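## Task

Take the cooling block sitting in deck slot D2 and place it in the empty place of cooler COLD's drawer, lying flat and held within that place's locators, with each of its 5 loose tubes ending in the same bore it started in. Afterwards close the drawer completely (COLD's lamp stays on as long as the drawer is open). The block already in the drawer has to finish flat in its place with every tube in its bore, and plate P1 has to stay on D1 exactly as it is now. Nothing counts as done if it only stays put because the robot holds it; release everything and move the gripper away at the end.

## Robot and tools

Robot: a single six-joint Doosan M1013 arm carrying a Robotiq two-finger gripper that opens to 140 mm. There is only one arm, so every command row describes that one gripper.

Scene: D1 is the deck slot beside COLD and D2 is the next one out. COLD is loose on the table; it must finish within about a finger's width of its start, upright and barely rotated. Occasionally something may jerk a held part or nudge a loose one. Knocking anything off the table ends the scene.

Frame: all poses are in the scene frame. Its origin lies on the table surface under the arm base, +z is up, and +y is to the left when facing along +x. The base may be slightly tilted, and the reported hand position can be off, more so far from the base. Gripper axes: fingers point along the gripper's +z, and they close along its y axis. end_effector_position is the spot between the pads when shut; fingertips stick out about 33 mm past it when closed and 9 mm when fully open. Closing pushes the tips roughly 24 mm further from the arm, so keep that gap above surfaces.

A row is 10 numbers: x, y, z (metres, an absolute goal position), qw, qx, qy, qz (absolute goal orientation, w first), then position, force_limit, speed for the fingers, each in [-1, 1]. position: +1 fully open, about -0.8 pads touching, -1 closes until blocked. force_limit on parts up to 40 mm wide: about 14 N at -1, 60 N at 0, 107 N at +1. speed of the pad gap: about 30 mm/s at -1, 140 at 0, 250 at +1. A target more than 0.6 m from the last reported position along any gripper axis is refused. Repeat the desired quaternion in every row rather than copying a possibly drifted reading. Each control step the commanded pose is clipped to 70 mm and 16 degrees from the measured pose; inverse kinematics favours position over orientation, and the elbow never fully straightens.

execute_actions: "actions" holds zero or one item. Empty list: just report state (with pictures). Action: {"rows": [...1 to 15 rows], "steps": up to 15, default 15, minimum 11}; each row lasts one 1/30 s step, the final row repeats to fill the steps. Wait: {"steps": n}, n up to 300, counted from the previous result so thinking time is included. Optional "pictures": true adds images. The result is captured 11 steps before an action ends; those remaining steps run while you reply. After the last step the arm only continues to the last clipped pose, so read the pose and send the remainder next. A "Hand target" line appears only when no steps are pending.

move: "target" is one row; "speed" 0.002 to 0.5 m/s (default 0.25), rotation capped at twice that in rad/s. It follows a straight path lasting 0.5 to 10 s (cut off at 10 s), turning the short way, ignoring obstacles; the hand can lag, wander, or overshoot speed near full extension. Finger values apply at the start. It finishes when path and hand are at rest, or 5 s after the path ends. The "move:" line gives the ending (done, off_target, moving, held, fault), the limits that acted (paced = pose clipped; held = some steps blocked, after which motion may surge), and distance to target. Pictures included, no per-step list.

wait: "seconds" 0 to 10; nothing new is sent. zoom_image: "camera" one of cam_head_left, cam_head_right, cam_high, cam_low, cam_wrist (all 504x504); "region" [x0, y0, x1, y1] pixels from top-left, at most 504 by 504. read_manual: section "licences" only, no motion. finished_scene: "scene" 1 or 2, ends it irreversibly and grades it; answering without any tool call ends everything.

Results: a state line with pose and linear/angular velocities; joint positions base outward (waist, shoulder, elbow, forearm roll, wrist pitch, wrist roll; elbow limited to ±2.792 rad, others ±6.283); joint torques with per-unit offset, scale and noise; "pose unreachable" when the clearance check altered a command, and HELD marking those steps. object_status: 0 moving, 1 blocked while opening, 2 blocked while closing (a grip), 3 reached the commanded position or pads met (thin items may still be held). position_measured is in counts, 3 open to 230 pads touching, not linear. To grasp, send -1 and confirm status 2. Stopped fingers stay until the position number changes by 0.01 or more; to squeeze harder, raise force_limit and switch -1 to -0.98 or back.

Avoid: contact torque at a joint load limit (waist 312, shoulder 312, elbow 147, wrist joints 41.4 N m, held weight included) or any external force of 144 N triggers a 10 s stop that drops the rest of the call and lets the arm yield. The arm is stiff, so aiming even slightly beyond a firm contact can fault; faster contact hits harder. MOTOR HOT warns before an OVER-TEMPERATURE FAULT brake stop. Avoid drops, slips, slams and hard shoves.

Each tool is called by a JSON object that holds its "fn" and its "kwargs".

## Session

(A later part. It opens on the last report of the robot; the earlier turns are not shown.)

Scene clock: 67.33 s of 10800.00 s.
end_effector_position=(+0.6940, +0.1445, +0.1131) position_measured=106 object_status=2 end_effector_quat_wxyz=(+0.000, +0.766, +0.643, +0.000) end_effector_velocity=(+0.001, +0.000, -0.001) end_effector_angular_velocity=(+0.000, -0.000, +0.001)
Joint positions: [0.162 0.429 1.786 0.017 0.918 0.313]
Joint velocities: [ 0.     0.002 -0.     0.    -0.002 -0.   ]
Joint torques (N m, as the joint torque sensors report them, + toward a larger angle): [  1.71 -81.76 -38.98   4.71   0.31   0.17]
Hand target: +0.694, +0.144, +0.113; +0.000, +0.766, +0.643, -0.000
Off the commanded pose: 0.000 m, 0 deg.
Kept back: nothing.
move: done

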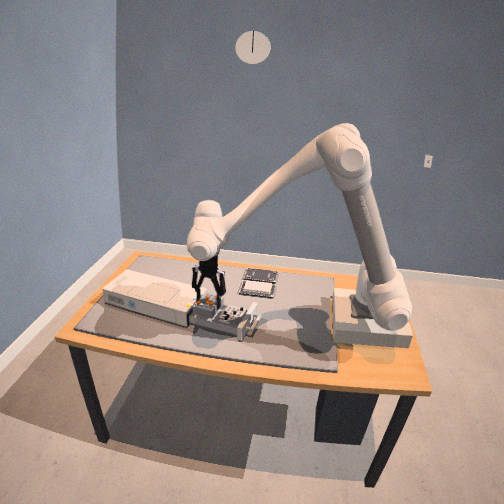

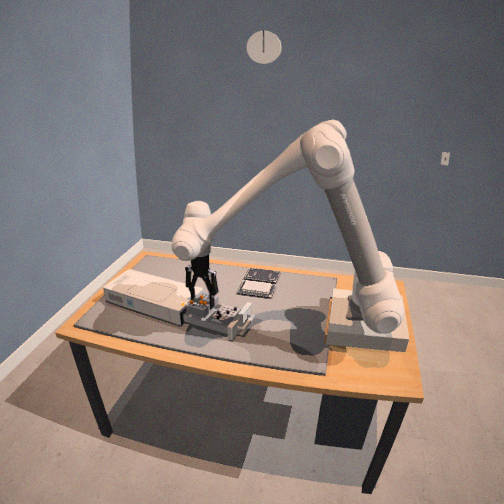

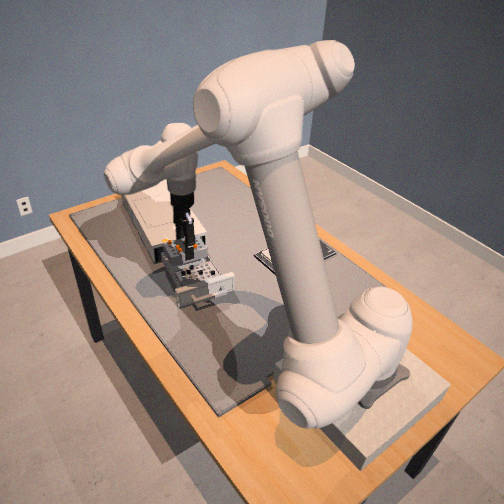

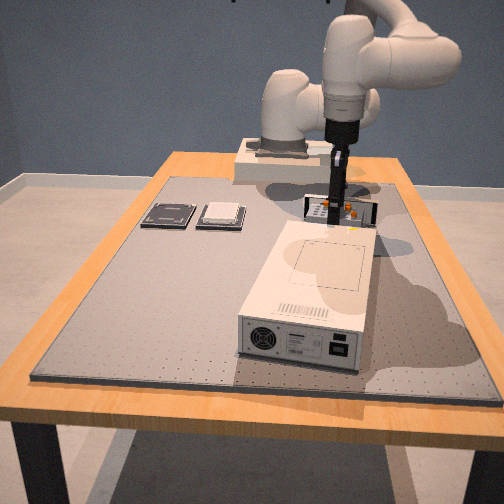

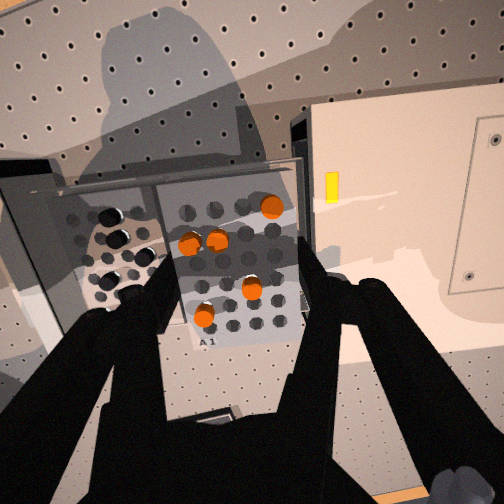

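{"fn": "zoom_image", "kwargs": {"camera": "cam_wrist", "region": [110, 150, 210, 220]}}

{"fn": "zoom_image", "kwargs": {"camera": "cam_wrist", "region": [240, 130, 330, 210]}}

Region (110, 150, 210, 220) of cam_wrist's 504x504 image, scaled by 5.040, with more detail than that image has; it fills the top 353 rows of this view, and the rest is white.

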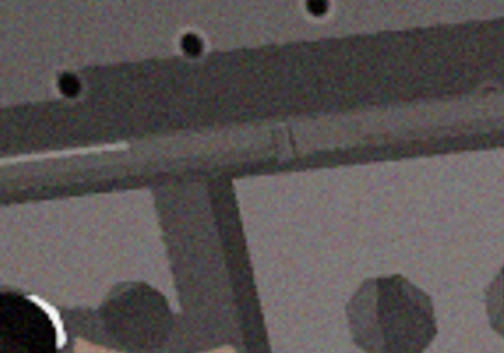

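Region (240, 130, 330, 210) of cam_wrist's 504x504 image, scaled by 5.600, with more detail than that image has.

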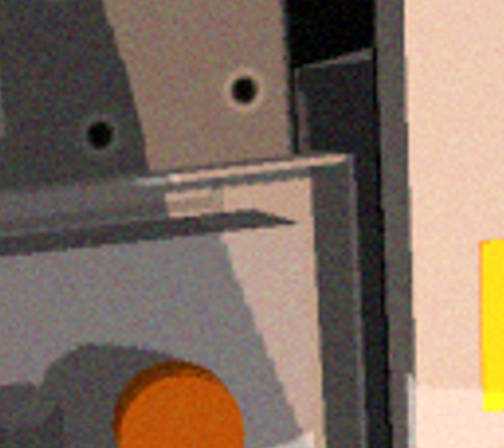

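{"fn": "move", "kwargs": {"target": [0.6937, 0.1430, 0.080, 0, 0.766, 0.643, 0, -1, 0.8, -0.5], "speed": 0.06}}

{"fn": "zoom_image", "kwargs": {"camera": "cam_wrist", "region": [100, 140, 220, 240]}}

{"fn": "zoom_image", "kwargs": {"camera": "cam_wrist", "region": [230, 130, 350, 250]}}

{"fn": "zoom_image", "kwargs": {"camera": "cam_wrist", "region": [150, 290, 330, 390]}}

Scene clock: 71.03 s of 10800.00 s.
end_effector_position=(+0.6937, +0.1430, +0.0801) position_measured=106 object_status=2 end_effector_quat_wxyz=(+0.000, +0.766, +0.643, +0.000) end_effector_velocity=(+0.001, +0.001, -0.001) end_effector_angular_velocity=(+0.001, -0.001, +0.001)
Joint positions: [0.16  0.463 1.808 0.018 0.863 0.311]
Joint velocities: [ 0.001  0.002 -0.001  0.001 -0.002 -0.001]
Joint torques (N m, as the joint torque sensors report them, + toward a larger angle): [  1.1  -83.37 -38.26   4.44   0.41  -0.07]
Hand target: +0.694, +0.143, +0.080; +0.000, +0.766, +0.643, -0.000
Off the commanded pose: 0.000 m, 0 deg.
Kept back: nothing.
move: done

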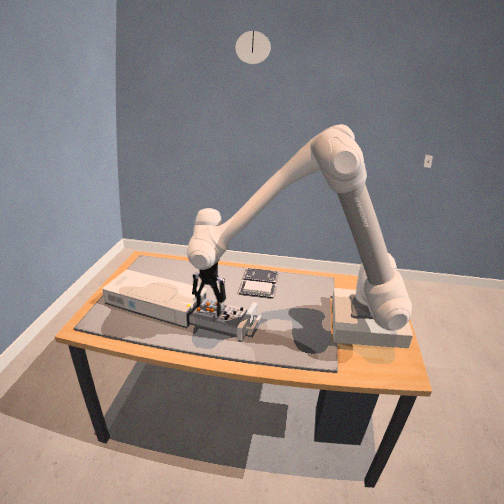

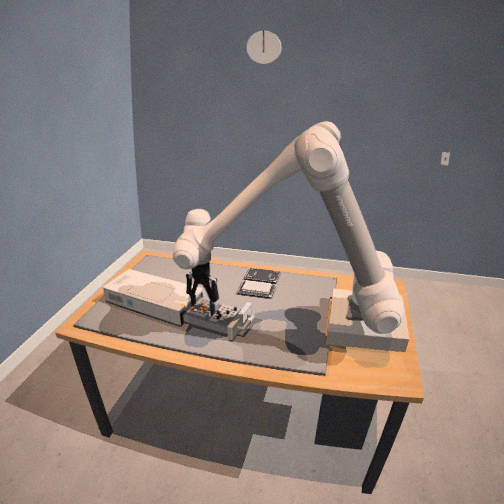

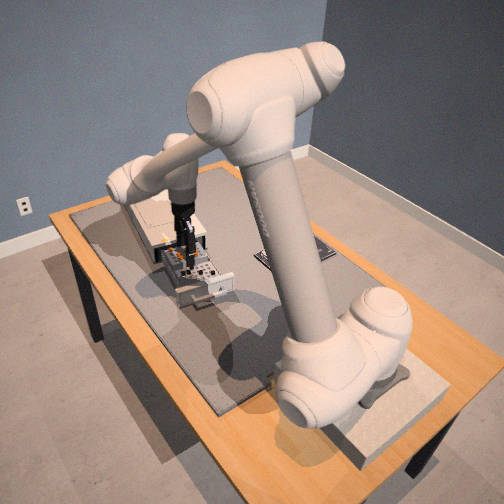

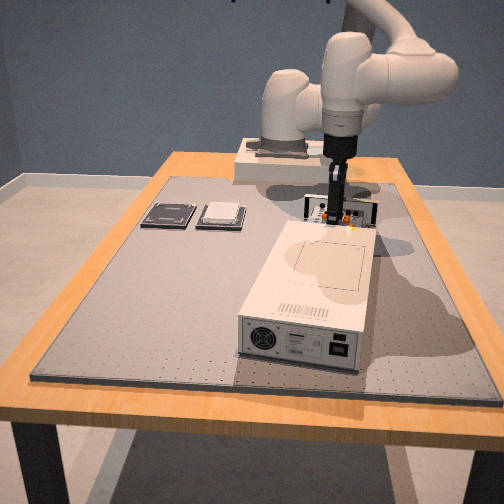

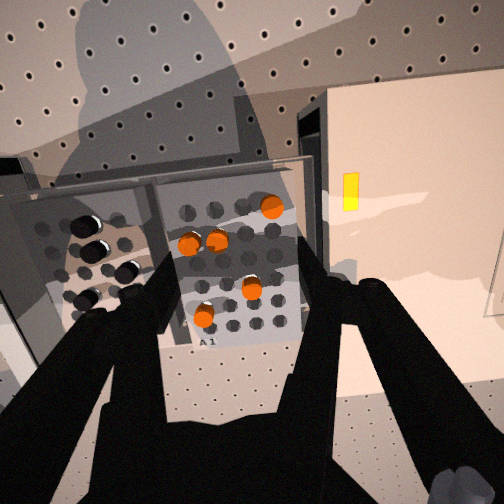

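Region (100, 140, 220, 240) of cam_wrist's 504x504 image, scaled by 4.200, with more detail than that image has.

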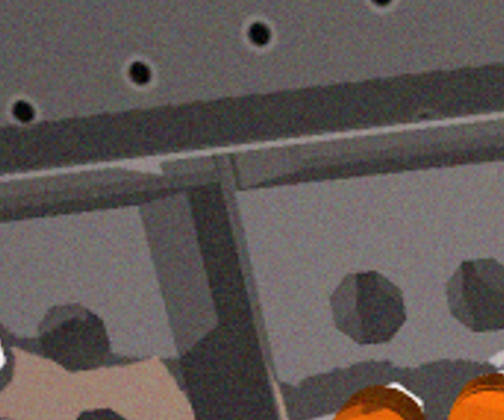

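Region (230, 130, 350, 250) of cam_wrist's 504x504 image, scaled by 4.200, with more detail than that image has.

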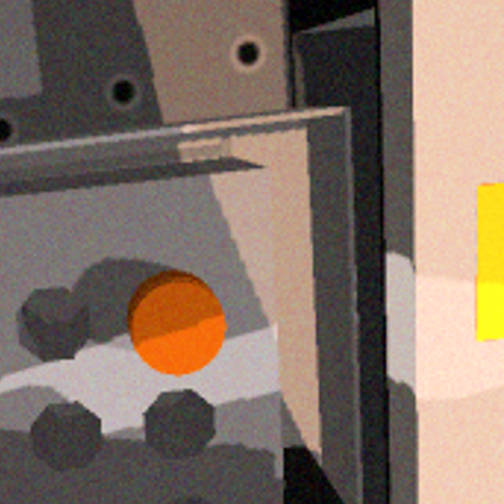

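Region (150, 290, 330, 390) of cam_wrist's 504x504 image, scaled by 2.800, with more detail than that image has.

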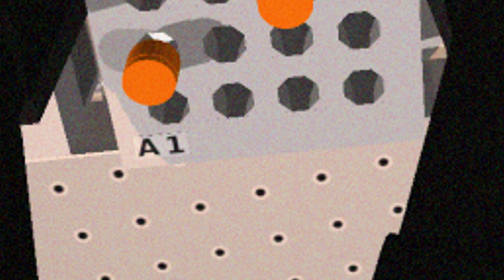

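{"fn": "execute_actions", "kwargs": {"actions": []}}

Scene clock: 73.00 s of 10800.00 s.
end_effector_position=(+0.6937, +0.1430, +0.0800) position_measured=106 object_status=2 end_effector_quat_wxyz=(+0.000, +0.766, +0.643, -0.000) end_effector_velocity=(+0.000, -0.001, -0.000) end_effector_angular_velocity=(-0.000, -0.000, -0.001)
Joint positions: [0.16  0.463 1.808 0.018 0.863 0.311]
Joint velocities: [-0.001  0.    -0.    -0.     0.     0.   ]
Joint torques (N m, as the joint torque sensors report them, + toward a larger angle): [  3.95 -85.5  -37.21   4.23   0.18  -0.11]
Hand target: +0.694, +0.143, +0.080; +0.000, +0.766, +0.643, -0.000
Off the commanded pose: 0.000 m, 0 deg.
Kept back: nothing.
Steps of this call (steps 1 to 59: nothing new was sent). Readings (end_effector_position | what the end effector reports):
1: (+0.6937, +0.1430, +0.0801) | position_measured=106 object_status=2
2: (+0.6937, +0.1430, +0.0801) | position_measured=106 object_status=2
4: (+0.6937, +0.1430, +0.0800) | position_measured=106 object_status=2
8: (+0.6937, +0.1430, +0.0800) | position_measured=106 object_status=2
59: the state above

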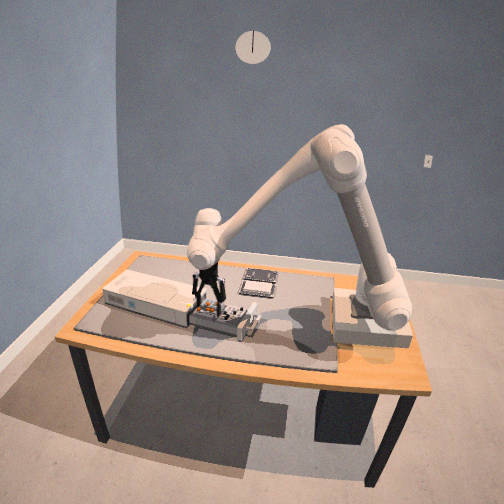

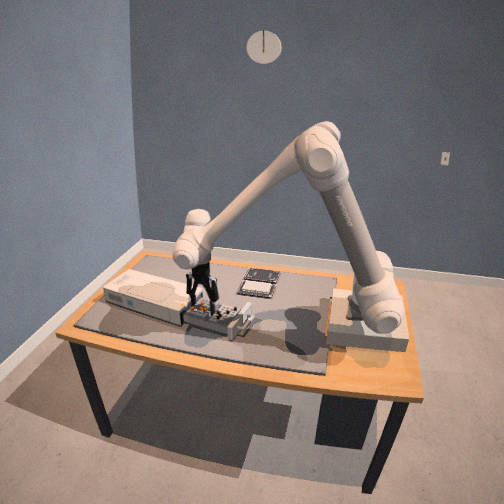

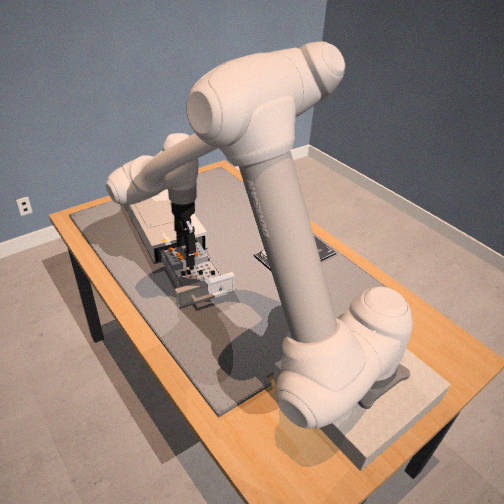

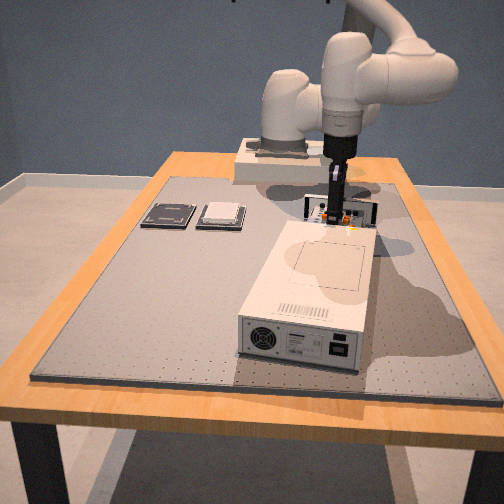

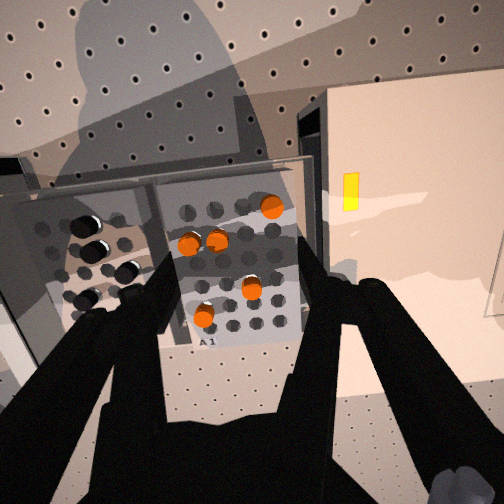

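{"fn": "move", "kwargs": {"target": [0.6937, 0.1430, 0.0735, 0, 0.766, 0.643, 0, -1, 0.8, -0.5], "speed": 0.02}}

Scene clock: 73.93 s of 10800.00 s.
end_effector_position=(+0.6937, +0.1429, +0.0736) position_measured=106 object_status=2 end_effector_quat_wxyz=(+0.000, +0.766, +0.643, +0.000) end_effector_velocity=(-0.001, +0.000, -0.002) end_effector_angular_velocity=(+0.000, +0.001, +0.001)
Joint positions: [0.16  0.47  1.811 0.018 0.853 0.311]
Joint velocities: [ 0.001  0.001  0.002  0.001 -0.002 -0.   ]
Joint torques (N m, as the joint torque sensors report them, + toward a larger angle): [  0.   -85.67 -38.1    4.43   0.67   0.5 ]
Hand target: +0.694, +0.143, +0.073; +0.000, +0.766, +0.643, -0.000
Off the commanded pose: 0.000 m, 0 deg.
Kept back: nothing.
move: done

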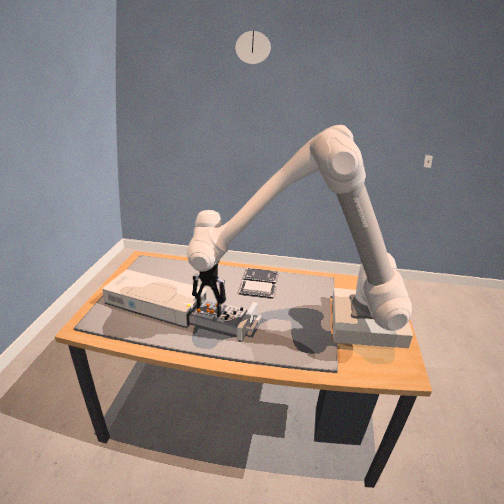

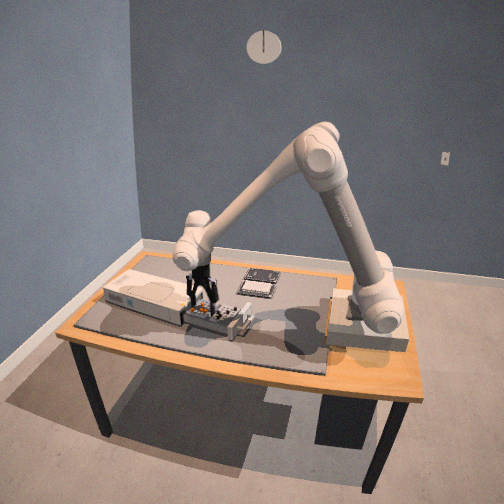

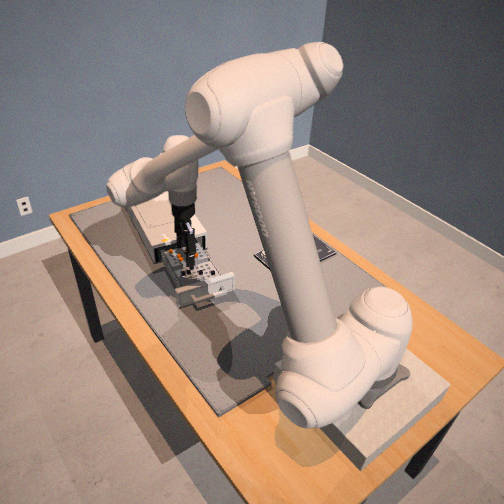

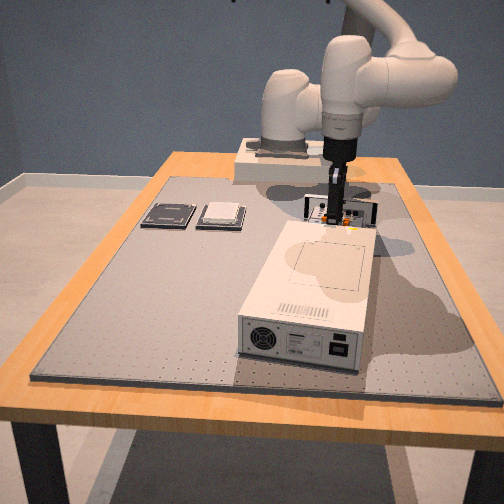

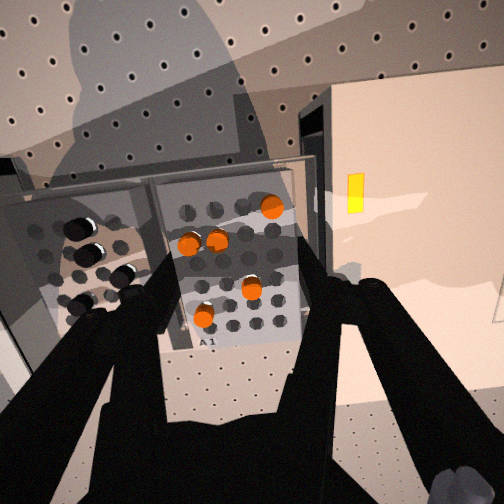

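{"fn": "move", "kwargs": {"target": [0.6937, 0.1430, 0.0705, 0, 0.766, 0.643, 0, -1, 0.8, -0.5], "speed": 0.01}}

Scene clock: 75.13 s of 10800.00 s.
end_effector_position=(+0.6938, +0.1430, +0.0707) position_measured=106 object_status=2 end_effector_quat_wxyz=(+0.000, +0.766, +0.643, +0.000) end_effector_velocity=(+0.000, -0.001, -0.001) end_effector_angular_velocity=(+0.000, +0.000, -0.001)
Joint positions: [0.161 0.473 1.813 0.018 0.848 0.311]
Joint velocities: [-0.001  0.001  0.     0.    -0.001 -0.   ]
Joint torques (N m, as the joint torque sensors report them, + toward a larger angle): [ 12.64 -61.5  -27.     6.8   -1.07   0.02]
Hand target: +0.694, +0.143, +0.071; +0.000, +0.766, +0.643, -0.000
Off the commanded pose: 0.000 m, 0 deg.
Kept back: nothing.
move: done

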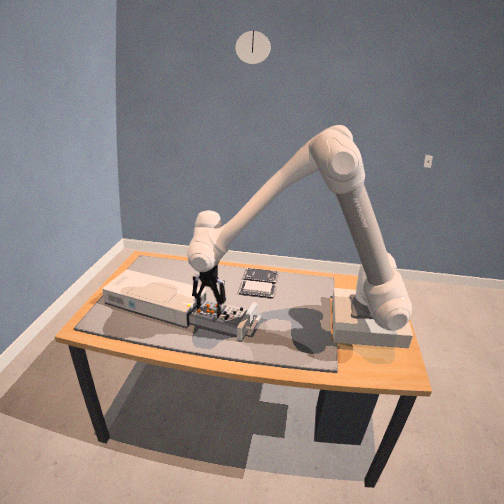

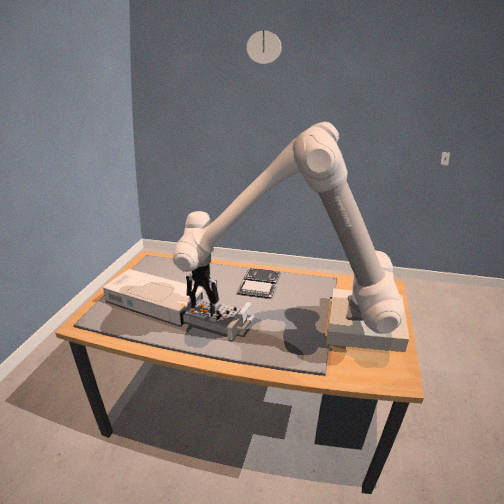

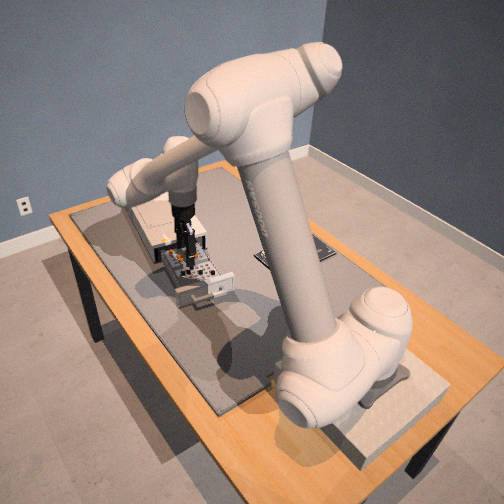

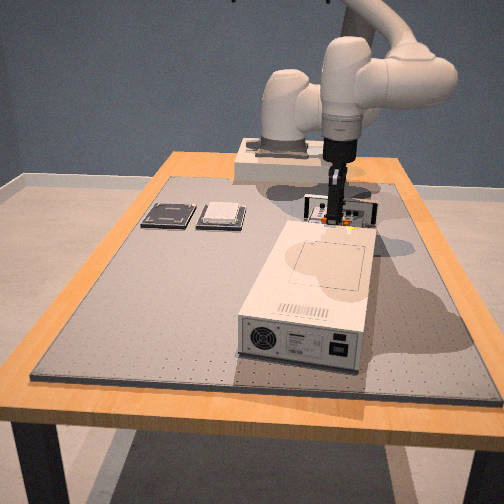

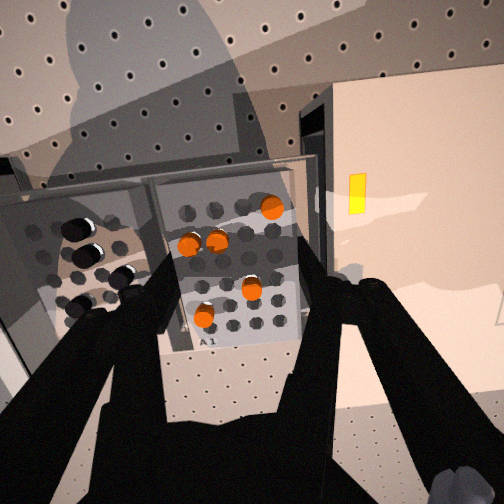

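{"fn": "move", "kwargs": {"target": [0.6935, 0.1420, 0.0725, 0, 0.766, 0.643, 0, -1, 0.8, -0.5], "speed": 0.01}}

{"fn": "move", "kwargs": {"target": [0.6935, 0.1420, 0.0705, 0, 0.766, 0.643, 0, -1, 0.8, -0.5], "speed": 0.008}}

Scene clock: 77.43 s of 10800.00 s.
end_effector_position=(+0.6935, +0.1421, +0.0724) position_measured=106 object_status=2 end_effector_quat_wxyz=(-0.000, +0.766, +0.643, -0.000) end_effector_velocity=(-0.001, -0.000, +0.000) end_effector_angular_velocity=(-0.000, +0.001, +0.001)
Joint positions: [0.159 0.471 1.813 0.018 0.85  0.309]
Joint velocities: [-0.    -0.001  0.001 -0.     0.001 -0.001]
Joint torques (N m, as the joint torque sensors report them, + toward a larger angle): [ -0.43 -82.79 -37.1    4.63   0.66  -0.17]
Hand target: +0.694, +0.142, +0.072; -0.000, +0.766, +0.643, +0.000
Off the commanded pose: 0.000 m, 0 deg.
Kept back: nothing.
move: done

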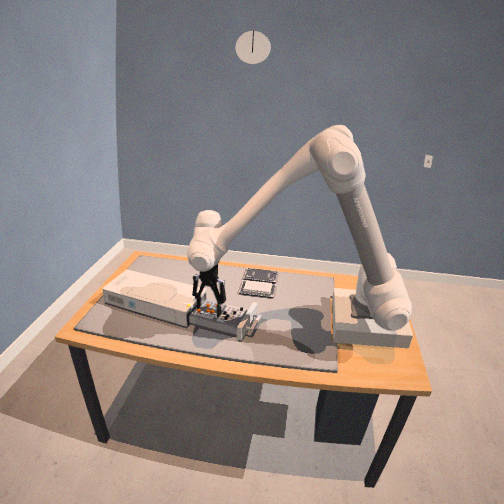

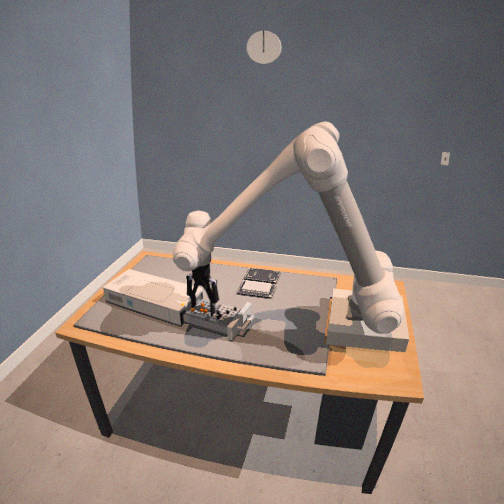

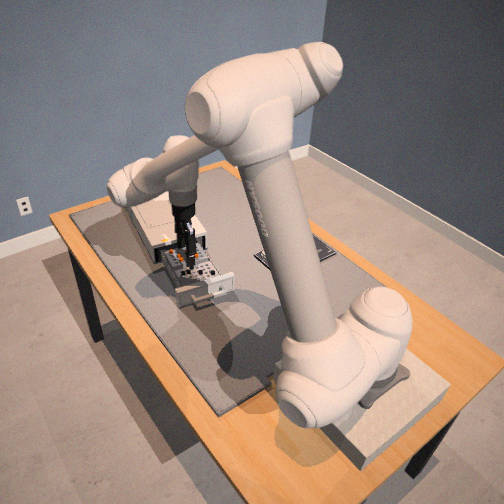

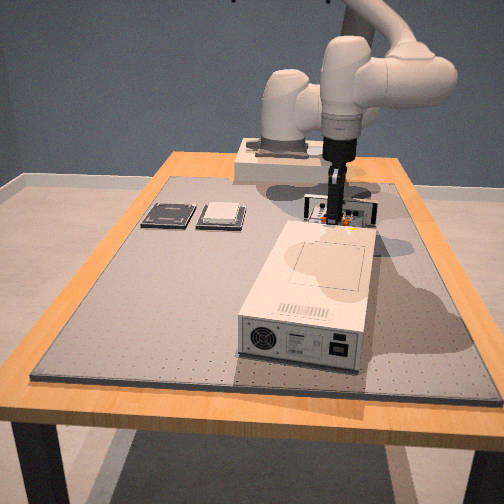

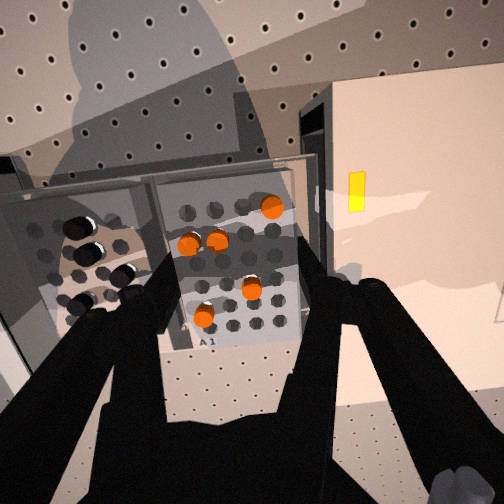

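Scene clock: 78.13 s of 10800.00 s.
end_effector_position=(+0.6935, +0.1420, +0.0706) position_measured=106 object_status=2 end_effector_quat_wxyz=(+0.000, +0.766, +0.643, +0.000) end_effector_velocity=(-0.000, -0.000, -0.000) end_effector_angular_velocity=(-0.000, -0.000, +0.001)
Joint positions: [0.159 0.473 1.814 0.018 0.847 0.309]
Joint velocities: [-0.     0.     0.    -0.    -0.001 -0.   ]
Joint torques (N m, as the joint torque sensors report them, + toward a larger angle): [ -0.07 -84.29 -33.83   3.89   0.32   0.6 ]
Hand target: +0.694, +0.142, +0.070; +0.000, +0.766, +0.643, -0.000
Off the commanded pose: 0.000 m, 0 deg.
Kept back: nothing.
move: done

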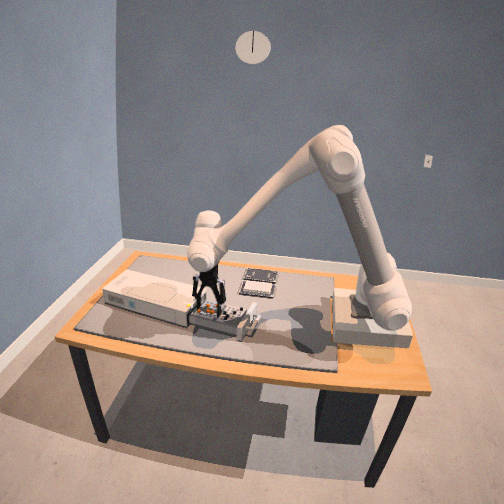

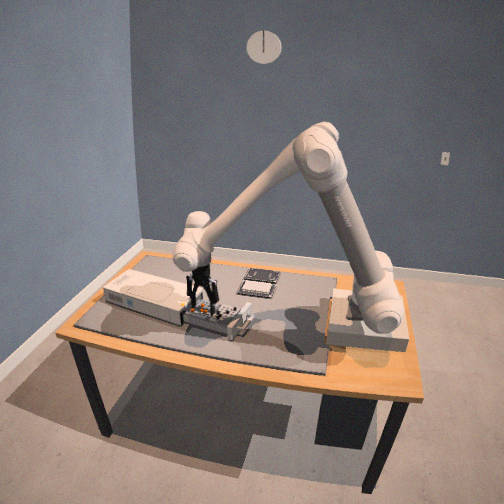

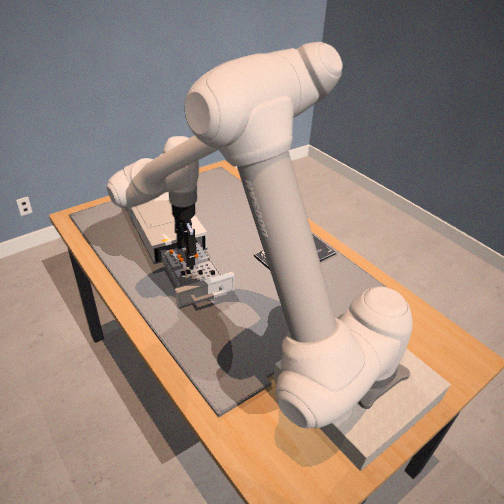

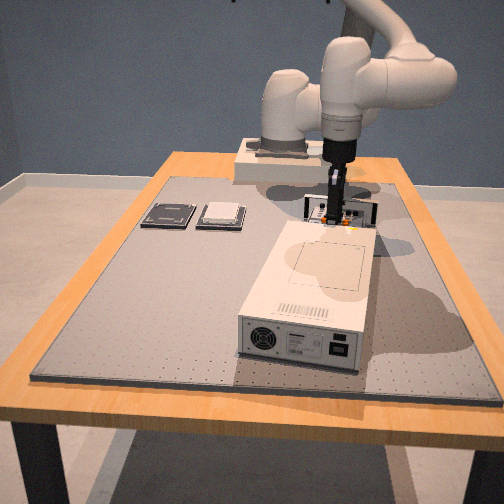

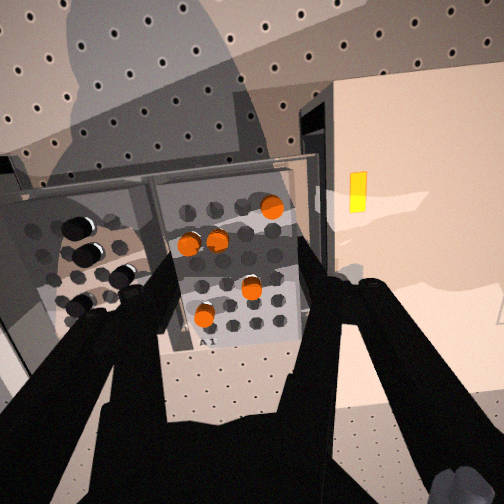

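{"fn": "move", "kwargs": {"target": [0.6940, 0.1418, 0.0694, 0, 0.766, 0.643, 0, -1, 0.8, -0.5], "speed": 0.006}}

Scene clock: 79.67 s of 10800.00 s.
end_effector_position=(+0.6941, +0.1418, +0.0695) position_measured=106 object_status=2 end_effector_quat_wxyz=(+0.000, +0.766, +0.643, +0.000) end_effector_velocity=(+0.001, -0.000, -0.000) end_effector_angular_velocity=(-0.001, -0.001, +0.000)
Joint positions: [0.159 0.475 1.813 0.018 0.846 0.309]
Joint velocities: [-0.     0.001 -0.001 -0.001 -0.     0.   ]
Joint torques (N m, as the joint torque sensors report them, + toward a larger angle): [ -2.9  -50.98 -18.35   3.07  -2.19   0.28]
Hand target: +0.694, +0.142, +0.069; +0.000, +0.766, +0.643, -0.000
Off the commanded pose: 0.000 m, 0 deg.
Kept back: nothing.
move: done

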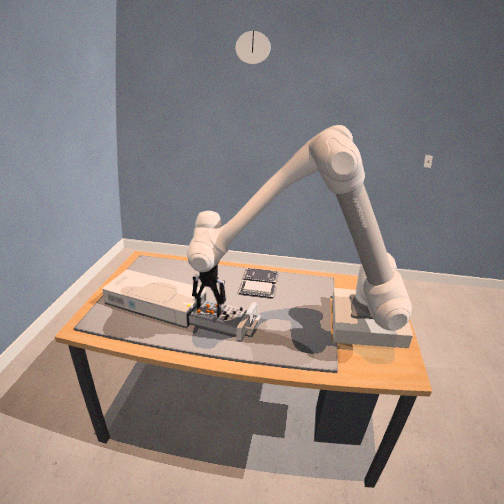

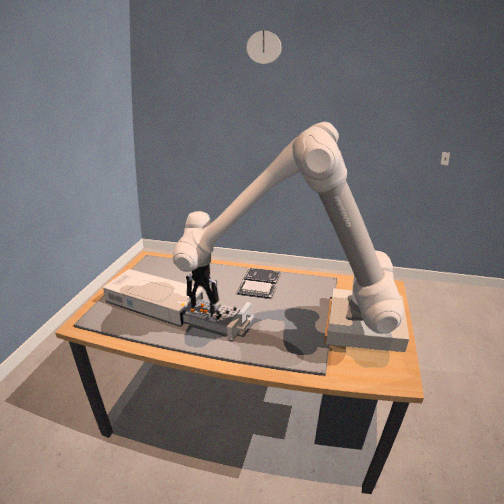

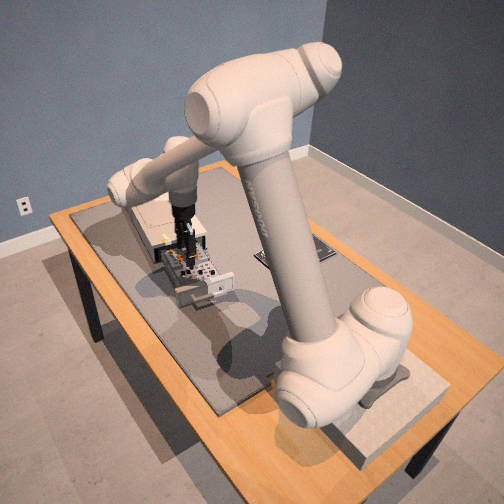

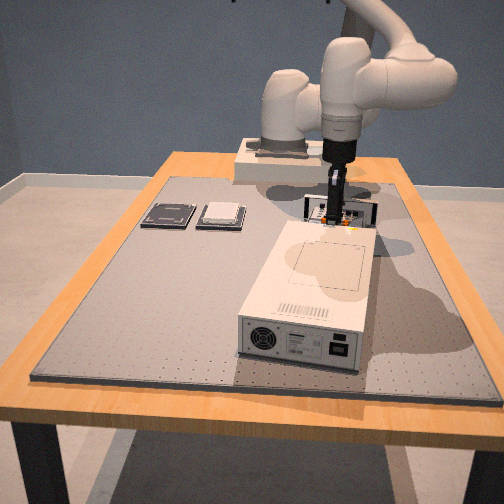

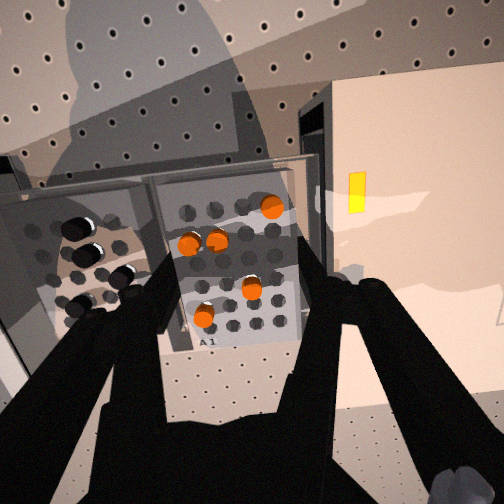

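{"fn": "move", "kwargs": {"target": [0.6940, 0.1418, 0.0703, 0, 0.766, 0.643, 0, 0.35, 0.0, -0.3], "speed": 0.01}}

{"fn": "move", "kwargs": {"target": [0.6940, 0.1418, 0.140, 0, 0.766, 0.643, 0, 0.35, 0.0, -0.3], "speed": 0.12}}

Scene clock: 81.70 s of 10800.00 s.
end_effector_position=(+0.6940, +0.1418, +0.0703) position_measured=85 object_status=3 end_effector_quat_wxyz=(-0.000, +0.766, +0.643, -0.000) end_effector_velocity=(+0.000, -0.001, +0.000) end_effector_angular_velocity=(-0.000, +0.000, -0.001)
Joint positions: [0.159 0.474 1.813 0.018 0.847 0.309]
Joint velocities: [-0.001  0.    -0.    -0.     0.    -0.   ]
Joint torques (N m, as the joint torque sensors report them, + toward a larger angle): [  1.87 -79.11 -33.58   4.     0.55  -0.08]
Hand target: +0.694, +0.142, +0.070; -0.000, +0.766, +0.643, +0.000
Off the commanded pose: 0.000 m, 0 deg.
Kept back: nothing.
move: done

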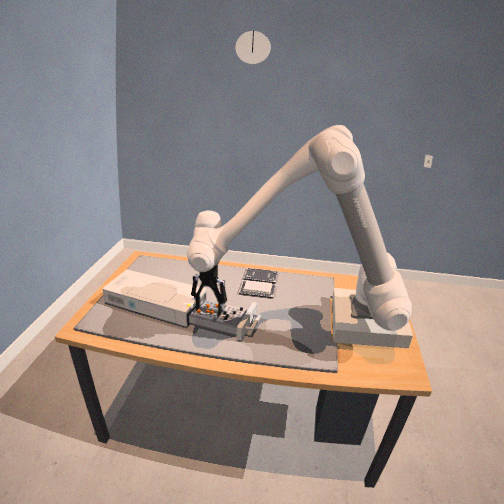

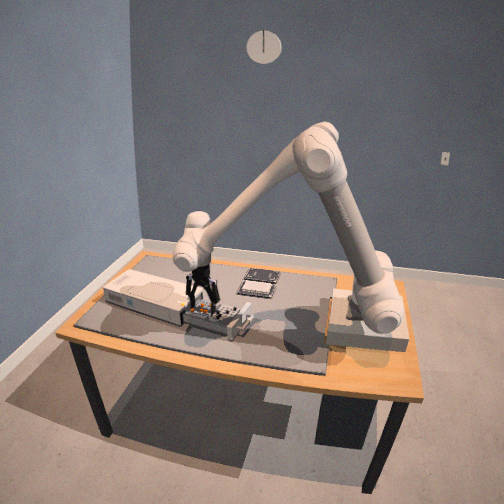

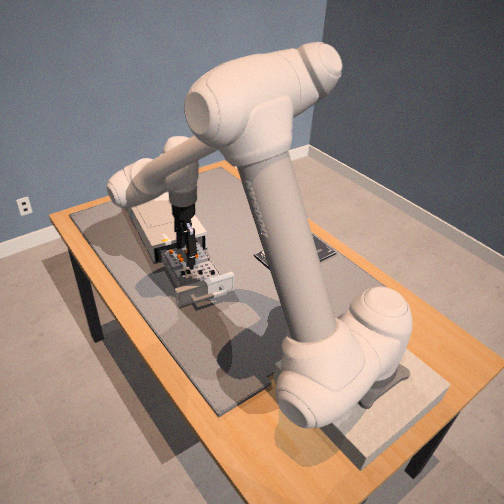

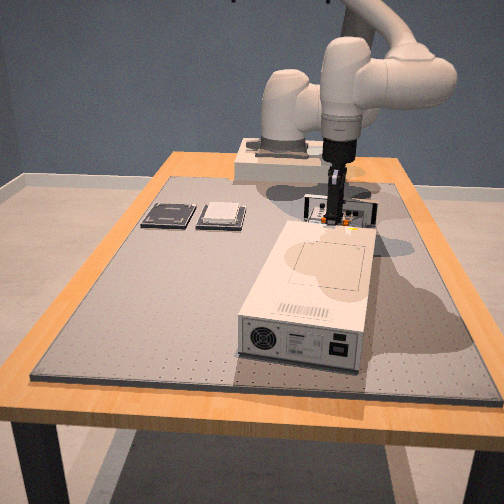

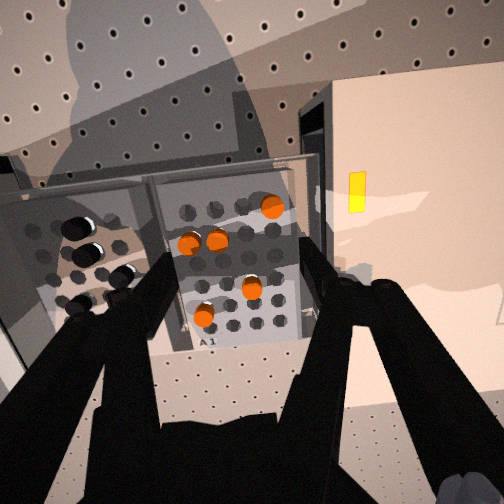

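Scene clock: 82.67 s of 10800.00 s.
end_effector_position=(+0.6940, +0.1418, +0.1399) position_measured=85 object_status=3 end_effector_quat_wxyz=(-0.000, +0.766, +0.643, -0.000) end_effector_velocity=(-0.000, -0.000, +0.001) end_effector_angular_velocity=(-0.000, +0.000, +0.000)
Joint positions: [0.158 0.403 1.769 0.016 0.962 0.31 ]
Joint velocities: [ 0.    -0.001 -0.001 -0.     0.003  0.   ]
Joint torques (N m, as the joint torque sensors report them, + toward a larger angle): [ -0.48 -74.81 -36.49   4.63   0.56  -0.05]
Hand target: +0.694, +0.142, +0.140; -0.000, +0.766, +0.643, +0.000
Off the commanded pose: 0.000 m, 0 deg.
Kept back: nothing.
move: done

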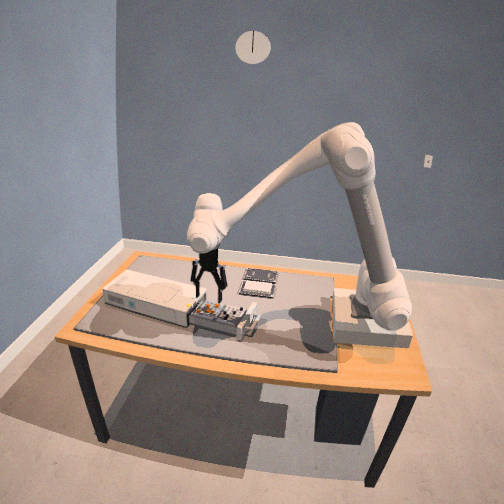

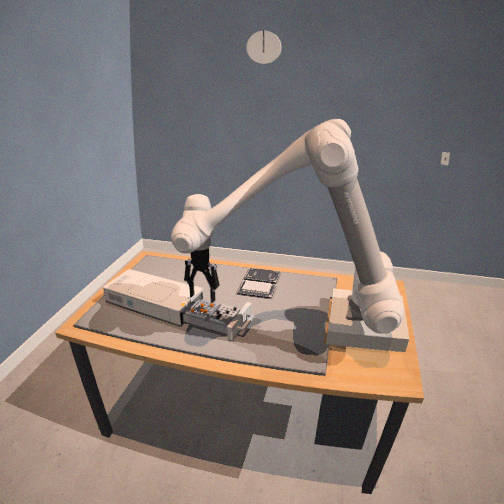

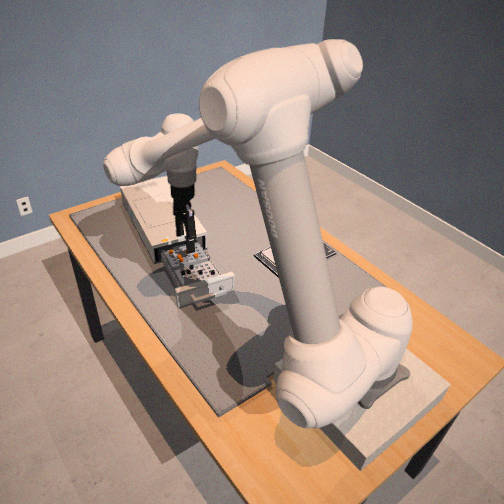

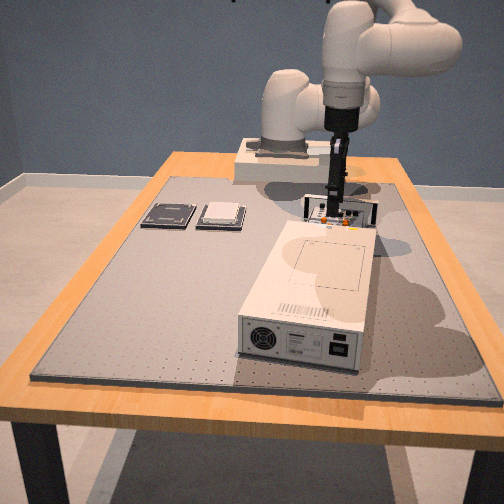

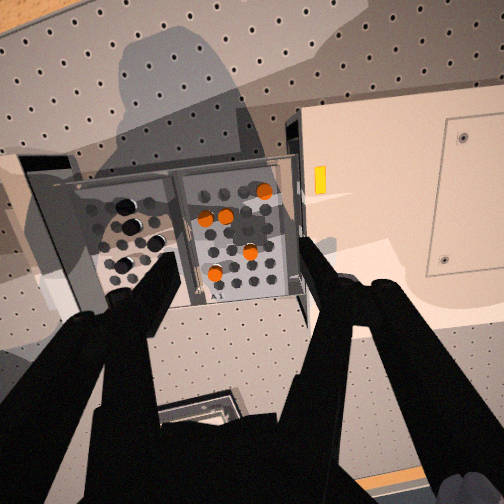

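{"fn": "zoom_image", "kwargs": {"camera": "cam_wrist", "region": [60, 130, 320, 320]}}

{"fn": "zoom_image", "kwargs": {"camera": "cam_head_left", "region": [175, 285, 275, 345]}}

Region (60, 130, 320, 320) of cam_wrist's 504x504 image, scaled by 1.938, with more detail than that image has; it fills the top 368 rows of this view, and the rest is white.

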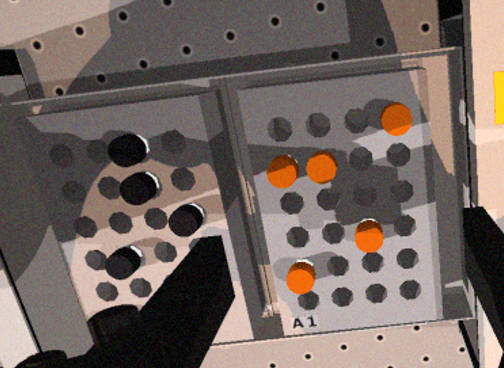

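Region (175, 285, 275, 345) of cam_head_left's 504x504 image, scaled by 5.040, with more detail than that image has; it fills the top 302 rows of this view, and the rest is white.

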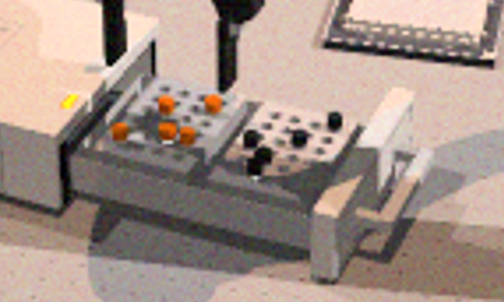

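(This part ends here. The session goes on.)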